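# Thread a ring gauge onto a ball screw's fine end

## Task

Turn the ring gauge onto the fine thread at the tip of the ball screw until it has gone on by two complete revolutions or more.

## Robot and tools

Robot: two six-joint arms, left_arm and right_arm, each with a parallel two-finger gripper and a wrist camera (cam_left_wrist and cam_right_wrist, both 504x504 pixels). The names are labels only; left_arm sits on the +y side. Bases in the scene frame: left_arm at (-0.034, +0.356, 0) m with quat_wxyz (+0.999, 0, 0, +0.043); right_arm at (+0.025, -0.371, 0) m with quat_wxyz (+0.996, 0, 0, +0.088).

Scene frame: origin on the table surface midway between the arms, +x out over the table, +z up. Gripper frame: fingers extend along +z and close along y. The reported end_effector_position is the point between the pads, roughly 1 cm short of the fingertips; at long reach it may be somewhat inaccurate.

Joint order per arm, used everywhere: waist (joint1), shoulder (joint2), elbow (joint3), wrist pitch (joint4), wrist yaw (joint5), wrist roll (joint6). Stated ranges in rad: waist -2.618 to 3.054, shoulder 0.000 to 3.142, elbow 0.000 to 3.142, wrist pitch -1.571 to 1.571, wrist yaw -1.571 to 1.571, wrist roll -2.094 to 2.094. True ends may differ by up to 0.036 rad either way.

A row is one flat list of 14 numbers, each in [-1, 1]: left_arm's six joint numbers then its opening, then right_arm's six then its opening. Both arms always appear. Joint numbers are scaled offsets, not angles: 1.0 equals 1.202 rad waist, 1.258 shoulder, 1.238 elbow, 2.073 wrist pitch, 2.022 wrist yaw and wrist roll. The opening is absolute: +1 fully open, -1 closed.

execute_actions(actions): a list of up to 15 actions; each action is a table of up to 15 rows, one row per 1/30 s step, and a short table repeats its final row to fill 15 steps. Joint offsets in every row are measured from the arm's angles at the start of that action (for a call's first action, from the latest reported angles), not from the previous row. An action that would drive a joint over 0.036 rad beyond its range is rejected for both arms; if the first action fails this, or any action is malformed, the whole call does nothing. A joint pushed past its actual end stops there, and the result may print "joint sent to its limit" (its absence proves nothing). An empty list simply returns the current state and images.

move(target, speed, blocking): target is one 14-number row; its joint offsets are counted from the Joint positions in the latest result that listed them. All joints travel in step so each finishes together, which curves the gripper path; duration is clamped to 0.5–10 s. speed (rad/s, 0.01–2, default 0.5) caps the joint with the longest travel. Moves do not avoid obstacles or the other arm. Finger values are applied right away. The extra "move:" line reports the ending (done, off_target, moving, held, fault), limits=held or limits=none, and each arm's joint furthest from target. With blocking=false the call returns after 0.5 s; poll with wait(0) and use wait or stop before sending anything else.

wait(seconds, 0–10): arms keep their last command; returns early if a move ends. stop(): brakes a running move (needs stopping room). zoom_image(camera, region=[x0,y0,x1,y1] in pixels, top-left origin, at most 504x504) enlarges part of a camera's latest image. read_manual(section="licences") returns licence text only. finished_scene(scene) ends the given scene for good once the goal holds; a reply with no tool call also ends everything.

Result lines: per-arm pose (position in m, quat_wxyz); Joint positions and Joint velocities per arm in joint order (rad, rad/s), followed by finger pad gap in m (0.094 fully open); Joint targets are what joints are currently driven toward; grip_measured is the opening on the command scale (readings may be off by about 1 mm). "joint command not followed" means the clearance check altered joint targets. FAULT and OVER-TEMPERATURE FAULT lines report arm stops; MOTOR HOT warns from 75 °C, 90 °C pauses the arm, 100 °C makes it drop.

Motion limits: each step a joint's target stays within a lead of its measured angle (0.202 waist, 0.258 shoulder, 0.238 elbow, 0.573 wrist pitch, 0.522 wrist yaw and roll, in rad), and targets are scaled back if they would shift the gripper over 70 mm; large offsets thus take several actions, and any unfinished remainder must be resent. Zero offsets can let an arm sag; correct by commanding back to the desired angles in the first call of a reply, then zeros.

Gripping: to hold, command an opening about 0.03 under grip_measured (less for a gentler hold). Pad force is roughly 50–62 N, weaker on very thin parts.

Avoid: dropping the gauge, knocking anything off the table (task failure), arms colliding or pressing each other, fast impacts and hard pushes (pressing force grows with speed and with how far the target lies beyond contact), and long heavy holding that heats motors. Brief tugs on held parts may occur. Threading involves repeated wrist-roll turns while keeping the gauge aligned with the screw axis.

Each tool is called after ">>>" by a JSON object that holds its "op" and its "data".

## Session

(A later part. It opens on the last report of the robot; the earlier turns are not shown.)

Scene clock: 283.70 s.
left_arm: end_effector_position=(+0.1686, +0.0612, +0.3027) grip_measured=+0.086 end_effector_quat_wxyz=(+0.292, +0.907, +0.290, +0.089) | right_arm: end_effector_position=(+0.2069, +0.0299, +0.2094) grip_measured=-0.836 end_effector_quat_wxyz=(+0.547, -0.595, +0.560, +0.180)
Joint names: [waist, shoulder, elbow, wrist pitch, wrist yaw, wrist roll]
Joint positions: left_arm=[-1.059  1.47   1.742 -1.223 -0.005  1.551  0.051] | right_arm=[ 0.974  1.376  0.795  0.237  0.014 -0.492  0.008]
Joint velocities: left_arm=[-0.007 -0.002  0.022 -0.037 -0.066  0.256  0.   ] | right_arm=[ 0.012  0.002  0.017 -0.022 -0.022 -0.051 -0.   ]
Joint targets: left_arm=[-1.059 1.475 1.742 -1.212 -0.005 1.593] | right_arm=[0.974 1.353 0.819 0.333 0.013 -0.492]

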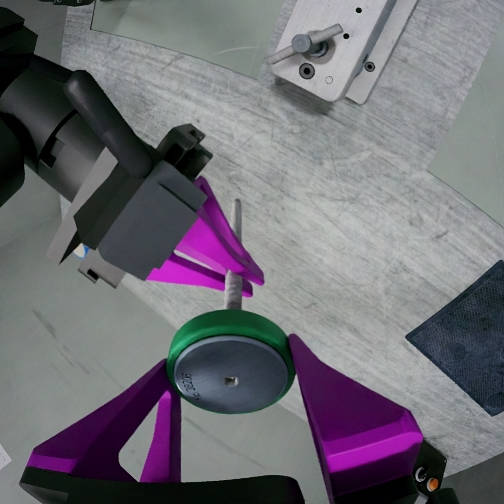

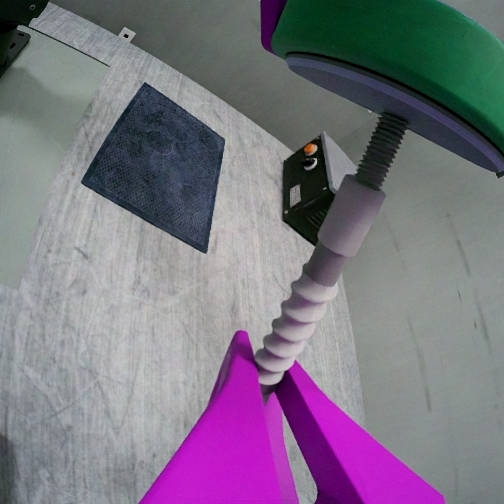

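>>> {"op": "execute_actions", "data": {"actions": [[[0,0.004,0,0.004,0,0.245,0.03, 0,-0.018,0.02,0.045,0,0,-0.87]],[[0,0,0,0.002,0,0.01,0.03, 0,-0.018,0.02,0.037,0,0,-0.87],[0,0,0,0.002,0,0.01,0.03, 0,-0.018,0.02,0.037,0,0,-0.87],[0,0,0,0.002,0,0.01,0.03, 0,-0.018,0.02,0.037,0,0,-0.87],[0,0,0,0.002,0,0.01,0.4, 0,-0.018,0.02,0.037,0,0,-0.87]],[[0,0,0,0.002,0,-1,0.4, 0,-0.018,0.02,0.037,0,0,-0.87]],[[0,0,0,0.002,0,-1,0.4, 0,-0.018,0.02,0.037,0,0,-0.87]],[[0,0,0,0.002,0,-0.54,0.4, 0,-0.018,0.02,0.037,0,0,-0.87]]]}}

>>> {"op": "zoom_image", "data": {"camera": "cam_right_wrist", "region": [330,60,450,200]}}

Scene clock: 290.57 s.
left_arm: end_effector_position=(+0.1687, +0.0612, +0.3028) grip_measured=+0.399 end_effector_quat_wxyz=(+0.037, -0.445, +0.842, -0.303) | right_arm: end_effector_position=(+0.2070, +0.0298, +0.2094) grip_measured=-0.836 end_effector_quat_wxyz=(+0.547, -0.595, +0.560, +0.180)
Joint names: [waist, shoulder, elbow, wrist pitch, wrist yaw, wrist roll]
Joint positions: left_arm=[-1.059  1.47   1.742 -1.223 -0.006 -1.944  0.066] | right_arm=[ 0.974  1.376  0.795  0.237  0.015 -0.492  0.008]
Joint velocities: left_arm=[-0.012  0.002 -0.007 -0.022 -0.051 -0.462  0.   ] | right_arm=[-0.002  0.007  0.012  0.081  0.007 -0.022 -0.001]
Joint targets: left_arm=[-1.059 1.470 1.742 -1.218 -0.006 -2.015] | right_arm=[0.974 1.353 0.819 0.314 0.015 -0.492]

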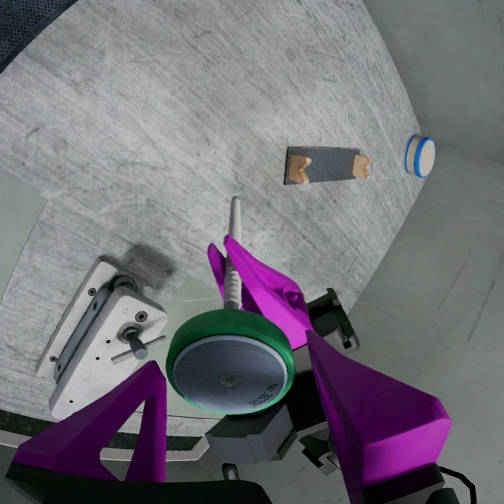

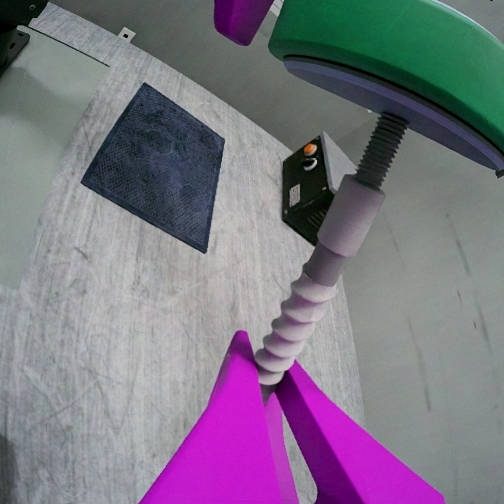

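Region (330, 60, 450, 200) of cam_right_wrist's 504x504 image, scaled by 3.600, with more detail than that image has; it fills the left 432 columns of this view, and the rest is white.

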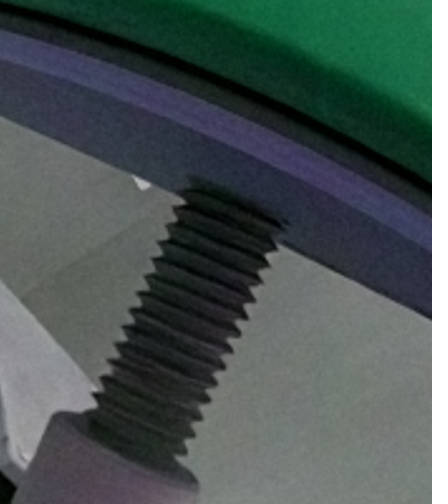

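>>> {"op": "execute_actions", "data": {"actions": [[[0,0.004,0,0.004,0,-0.05,0.03, 0,-0.018,0.02,0.037,0,0,-0.87]],[[0,0.004,0,0.004,0,0.55,0.03, 0,-0.018,0.02,0.044,0,0,-0.87]],[[0,0.004,0,0.004,0,0.55,0.03, 0,-0.018,0.02,0.044,0,0,-0.87]],[[0,0.004,0,0.004,0,0.55,0.03, 0,-0.018,0.02,0.044,0,0,-0.87]],[[0,0.004,0,0.004,0,0.48,0.03, 0,-0.018,0.02,0.044,0,0,-0.87]],[[0,0,0,0.002,0,0.03,0.03, 0,-0.018,0.02,0.037,0,0,-0.87],[0,0,0,0.002,0,0.03,0.03, 0,-0.018,0.02,0.037,0,0,-0.87],[0,0,0,0.002,0,0.03,0.03, 0,-0.018,0.02,0.037,0,0,-0.87],[0,0,0,0.002,0,0.03,0.03, 0,-0.018,0.02,0.037,0,0,-0.87],[0,0,0,0.002,0,0.03,0.4, 0,-0.018,0.02,0.037,0,0,-0.87]],[[0,0,0,0.002,0,-1,0.4, 0,-0.018,0.02,0.037,0,0,-0.87]],[[0,0,0,0.002,0,-1,0.4, 0,-0.018,0.02,0.037,0,0,-0.87]],[[0,0,0,0.002,0,-0.54,0.4, 0,-0.018,0.02,0.037,0,0,-0.87]]]}}

>>> {"op": "zoom_image", "data": {"camera": "cam_right_wrist", "region": [330,60,450,200]}}

Scene clock: 298.97 s.
left_arm: end_effector_position=(+0.1692, +0.0610, +0.3031) grip_measured=+0.399 end_effector_quat_wxyz=(+0.035, -0.452, +0.838, -0.304) | right_arm: end_effector_position=(+0.2073, +0.0301, +0.2103) grip_measured=-0.836 end_effector_quat_wxyz=(+0.549, -0.595, +0.559, +0.180)
Joint names: [waist, shoulder, elbow, wrist pitch, wrist yaw, wrist roll]
Joint positions: left_arm=[-1.059  1.47   1.742 -1.22  -0.007 -1.96   0.066] | right_arm=[ 0.974  1.376  0.795  0.241  0.015 -0.494  0.008]
Joint velocities: left_arm=[-0.002 -0.017  0.002  0.007 -0.051 -0.52   0.   ] | right_arm=[ 0.007 -0.012 -0.002  0.007 -0.051  0.022  0.001]
Joint targets: left_arm=[-1.059 1.470 1.742 -1.216 -0.007 -2.031] | right_arm=[0.974 1.353 0.819 0.318 0.015 -0.494]

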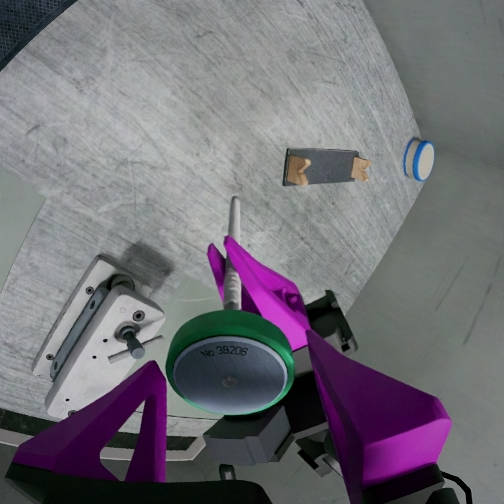

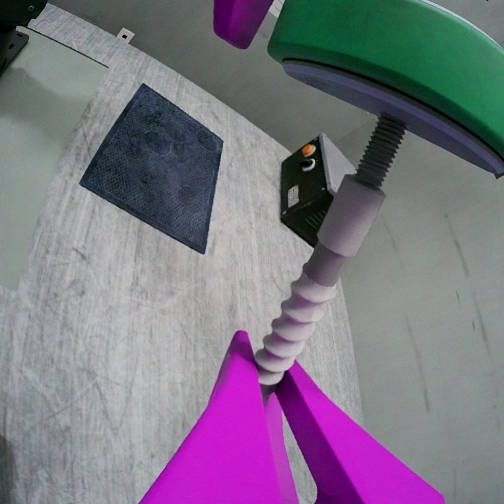

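Region (330, 60, 450, 200) of cam_right_wrist's 504x504 image, scaled by 3.600, with more detail than that image has; it fills the left 432 columns of this view, and the rest is white.

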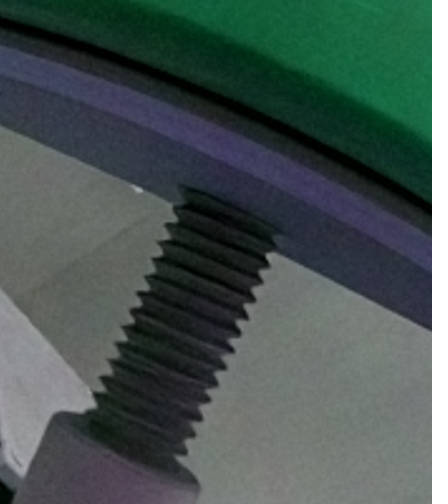

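Progressing. Repeat.

>>> {"op": "execute_actions", "data": {"actions": [[[0,0.004,0,0,0,-0.04,0.03, 0,-0.018,0.02,0.037,0,0,-0.87]],[[0,0.004,0,0,0,0.55,0.03, 0,-0.018,0.02,0.043,0,0,-0.87]],[[0,0.004,0,0,0,0.55,0.03, 0,-0.018,0.02,0.043,0,0,-0.87]],[[0,0.004,0,0,0,0.55,0.03, 0,-0.018,0.02,0.043,0,0,-0.87]],[[0,0.004,0,0,0,0.48,0.03, 0,-0.018,0.02,0.043,0,0,-0.87]],[[0,0,0,0.002,0,0.03,0.03, 0,-0.018,0.02,0.037,0,0,-0.87],[0,0,0,0.002,0,0.03,0.03, 0,-0.018,0.02,0.037,0,0,-0.87],[0,0,0,0.002,0,0.03,0.03, 0,-0.018,0.02,0.037,0,0,-0.87],[0,0,0,0.002,0,0.03,0.03, 0,-0.018,0.02,0.037,0,0,-0.87],[0,0,0,0.002,0,0.03,0.4, 0,-0.018,0.02,0.037,0,0,-0.87]],[[0,0,0,0.002,0,-1,0.4, 0,-0.018,0.02,0.037,0,0,-0.87]],[[0,0,0,0.002,0,-1,0.4, 0,-0.018,0.02,0.037,0,0,-0.87]],[[0,0,0,0.002,0,-0.54,0.4, 0,-0.018,0.02,0.037,0,0,-0.87]]]}}

>>> {"op": "zoom_image", "data": {"camera": "cam_right_wrist", "region": [330,60,450,200]}}

Scene clock: 308.33 s.
left_arm: end_effector_position=(+0.1693, +0.0608, +0.3032) grip_measured=+0.399 end_effector_quat_wxyz=(+0.036, -0.451, +0.838, -0.305) | right_arm: end_effector_position=(+0.2076, +0.0303, +0.2112) grip_measured=-0.836 end_effector_quat_wxyz=(+0.551, -0.595, +0.558, +0.179)
Joint names: [waist, shoulder, elbow, wrist pitch, wrist yaw, wrist roll]
Joint positions: left_arm=[-1.059  1.47   1.742 -1.219 -0.007 -1.957  0.066] | right_arm=[ 0.974  1.376  0.795  0.245  0.017 -0.497  0.008]
Joint velocities: left_arm=[ 0.002  0.007 -0.022 -0.066  0.007 -0.403 -0.   ] | right_arm=[-0.002 -0.007  0.012 -0.022  0.051  0.007  0.   ]
Joint targets: left_arm=[-1.059 1.470 1.742 -1.215 -0.007 -2.028] | right_arm=[0.974 1.353 0.819 0.322 0.017 -0.497]

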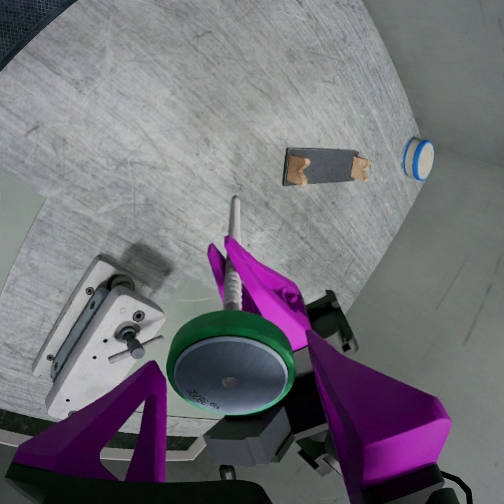

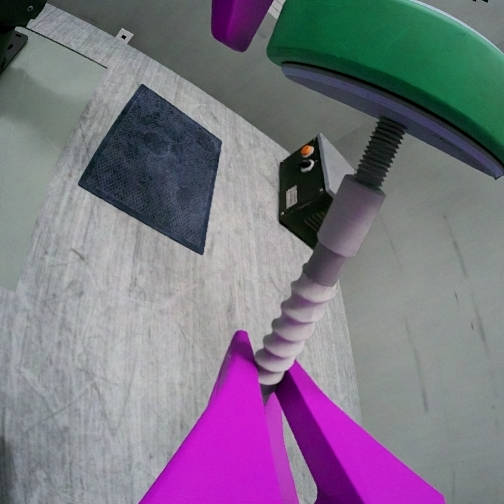

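Region (330, 60, 450, 200) of cam_right_wrist's 504x504 image, scaled by 3.600, with more detail than that image has; it fills the left 432 columns of this view, and the rest is white.

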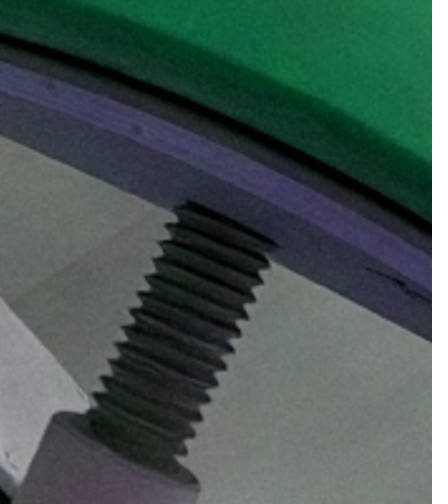

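>>> {"op": "execute_actions", "data": {"actions": [[[0,0.004,0,0,0,-0.04,0.03, 0,-0.018,0.02,0.037,0,0,-0.87]],[[0,0.004,0,0,0,0.55,0.03, 0,-0.018,0.02,0.043,0,0,-0.87]],[[0,0.004,0,0,0,0.55,0.03, 0,-0.018,0.02,0.043,0,0,-0.87]],[[0,0.004,0,0,0,0.55,0.03, 0,-0.018,0.02,0.043,0,0,-0.87]],[[0,0.004,0,0,0,0.48,0.03, 0,-0.018,0.02,0.043,0,0,-0.87]],[[0,0,0,0.002,0,0.03,0.03, 0,-0.018,0.02,0.037,0,0,-0.87],[0,0,0,0.002,0,0.03,0.03, 0,-0.018,0.02,0.037,0,0,-0.87],[0,0,0,0.002,0,0.03,0.03, 0,-0.018,0.02,0.037,0,0,-0.87],[0,0,0,0.002,0,0.03,0.03, 0,-0.018,0.02,0.037,0,0,-0.87],[0,0,0,0.002,0,0.03,0.4, 0,-0.018,0.02,0.037,0,0,-0.87]],[[0,0,0,0.002,0,-1,0.4, 0,-0.018,0.02,0.037,0,0,-0.87]],[[0,0,0,0.002,0,-1,0.4, 0,-0.018,0.02,0.037,0,0,-0.87]],[[0,0,0,0.002,0,-0.54,0.4, 0,-0.018,0.02,0.037,0,0,-0.87]]]}}

>>> {"op": "execute_actions", "data": {"actions": [[[0,0.004,0,0,0,-0.035,0.03, 0,-0.018,0.02,0.037,0,0,-0.87]],[[0,0.004,0,0,0,0.55,0.03, 0,-0.018,0.02,0.042,0,0,-0.87]],[[0,0.004,0,0,0,0.55,0.03, 0,-0.018,0.02,0.042,0,0,-0.87]],[[0,0.004,0,0,0,0.55,0.03, 0,-0.018,0.02,0.042,0,0,-0.87]],[[0,0.004,0,0,0,0.48,0.03, 0,-0.018,0.02,0.042,0,0,-0.87]],[[0,0,0,0.002,0,0.03,0.03, 0,-0.018,0.02,0.037,0,0,-0.87],[0,0,0,0.002,0,0.03,0.03, 0,-0.018,0.02,0.037,0,0,-0.87],[0,0,0,0.002,0,0.03,0.03, 0,-0.018,0.02,0.037,0,0,-0.87],[0,0,0,0.002,0,0.03,0.03, 0,-0.018,0.02,0.037,0,0,-0.87],[0,0,0,0.002,0,0.03,0.4, 0,-0.018,0.02,0.037,0,0,-0.87]]]}}

>>> {"op": "zoom_image", "data": {"camera": "cam_right_wrist", "region": [330,60,450,200]}}

Scene clock: 321.40 s.
left_arm: end_effector_position=(+0.1698, +0.0605, +0.3036) grip_measured=+0.399 end_effector_quat_wxyz=(+0.037, -0.451, +0.838, -0.306) | right_arm: end_effector_position=(+0.2083, +0.0303, +0.2123) grip_measured=-0.836 end_effector_quat_wxyz=(+0.553, -0.594, +0.556, +0.177)
Joint names: [waist, shoulder, elbow, wrist pitch, wrist yaw, wrist roll]
Joint positions: left_arm=[-1.059  1.47   1.742 -1.217 -0.009 -1.958  0.066] | right_arm=[ 0.974  1.376  0.795  0.25   0.02  -0.502  0.008]
Joint velocities: left_arm=[-0.002 -0.012  0.002 -0.095  0.051 -0.432 -0.001] | right_arm=[-0.012  0.002 -0.017 -0.022 -0.007 -0.037 -0.   ]
Joint targets: left_arm=[-1.059 1.470 1.742 -1.213 -0.009 -2.029] | right_arm=[0.974 1.353 0.819 0.326 0.020 -0.502]

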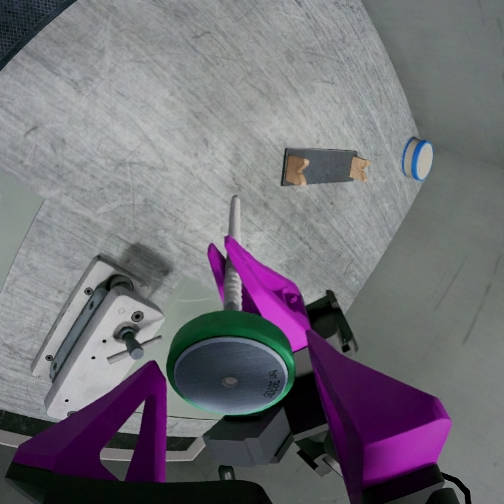

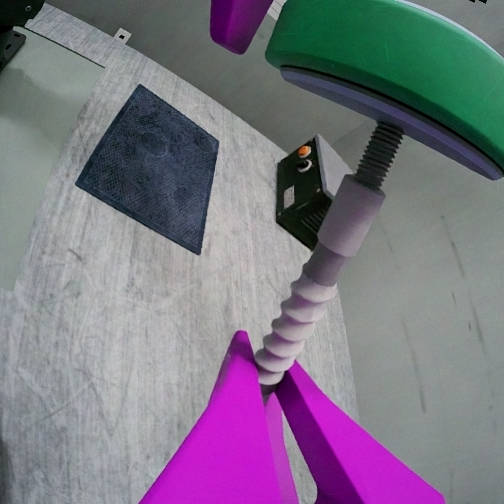

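Scene clock: 324.40 s.
left_arm: end_effector_position=(+0.1707, +0.0602, +0.3042) grip_measured=+0.398 end_effector_quat_wxyz=(+0.265, +0.948, +0.069, +0.161) | right_arm: end_effector_position=(+0.2096, +0.0303, +0.2137) grip_measured=-0.836 end_effector_quat_wxyz=(+0.557, -0.594, +0.555, +0.173)
Joint names: [waist, shoulder, elbow, wrist pitch, wrist yaw, wrist roll]
Joint positions: left_arm=[-1.059  1.47   1.742 -1.213 -0.012  2.027  0.066] | right_arm=[ 0.974  1.376  0.795  0.255  0.027 -0.508  0.008]
Joint velocities: left_arm=[ 0.002 -0.002 -0.022 -0.007 -0.051 -0.037 -0.001] | right_arm=[-0.002  0.017 -0.012  0.022 -0.022  0.022 -0.001]
Joint targets: left_arm=[-1.059 1.470 1.742 -1.210 -0.012 2.036] | right_arm=[0.974 1.353 0.819 0.332 0.025 -0.508]

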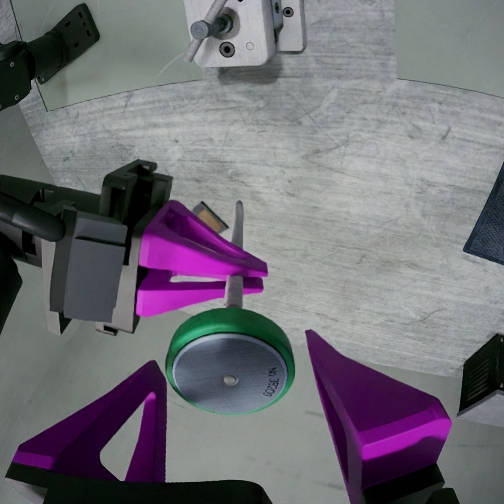

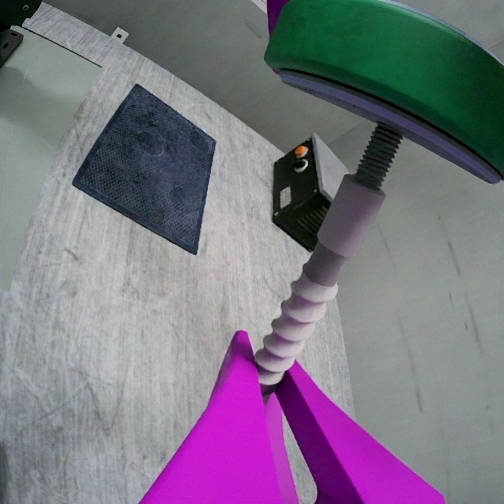

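Region (330, 60, 450, 200) of cam_right_wrist's 504x504 image, scaled by 3.600, with more detail than that image has; it fills the left 432 columns of this view, and the rest is white.

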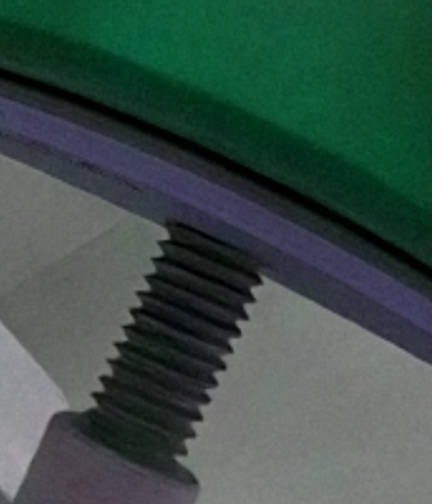

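About 3 turns on.

>>> {"op": "finished_scene", "data": {"scene": 2}}

The scene is finished: the task was done.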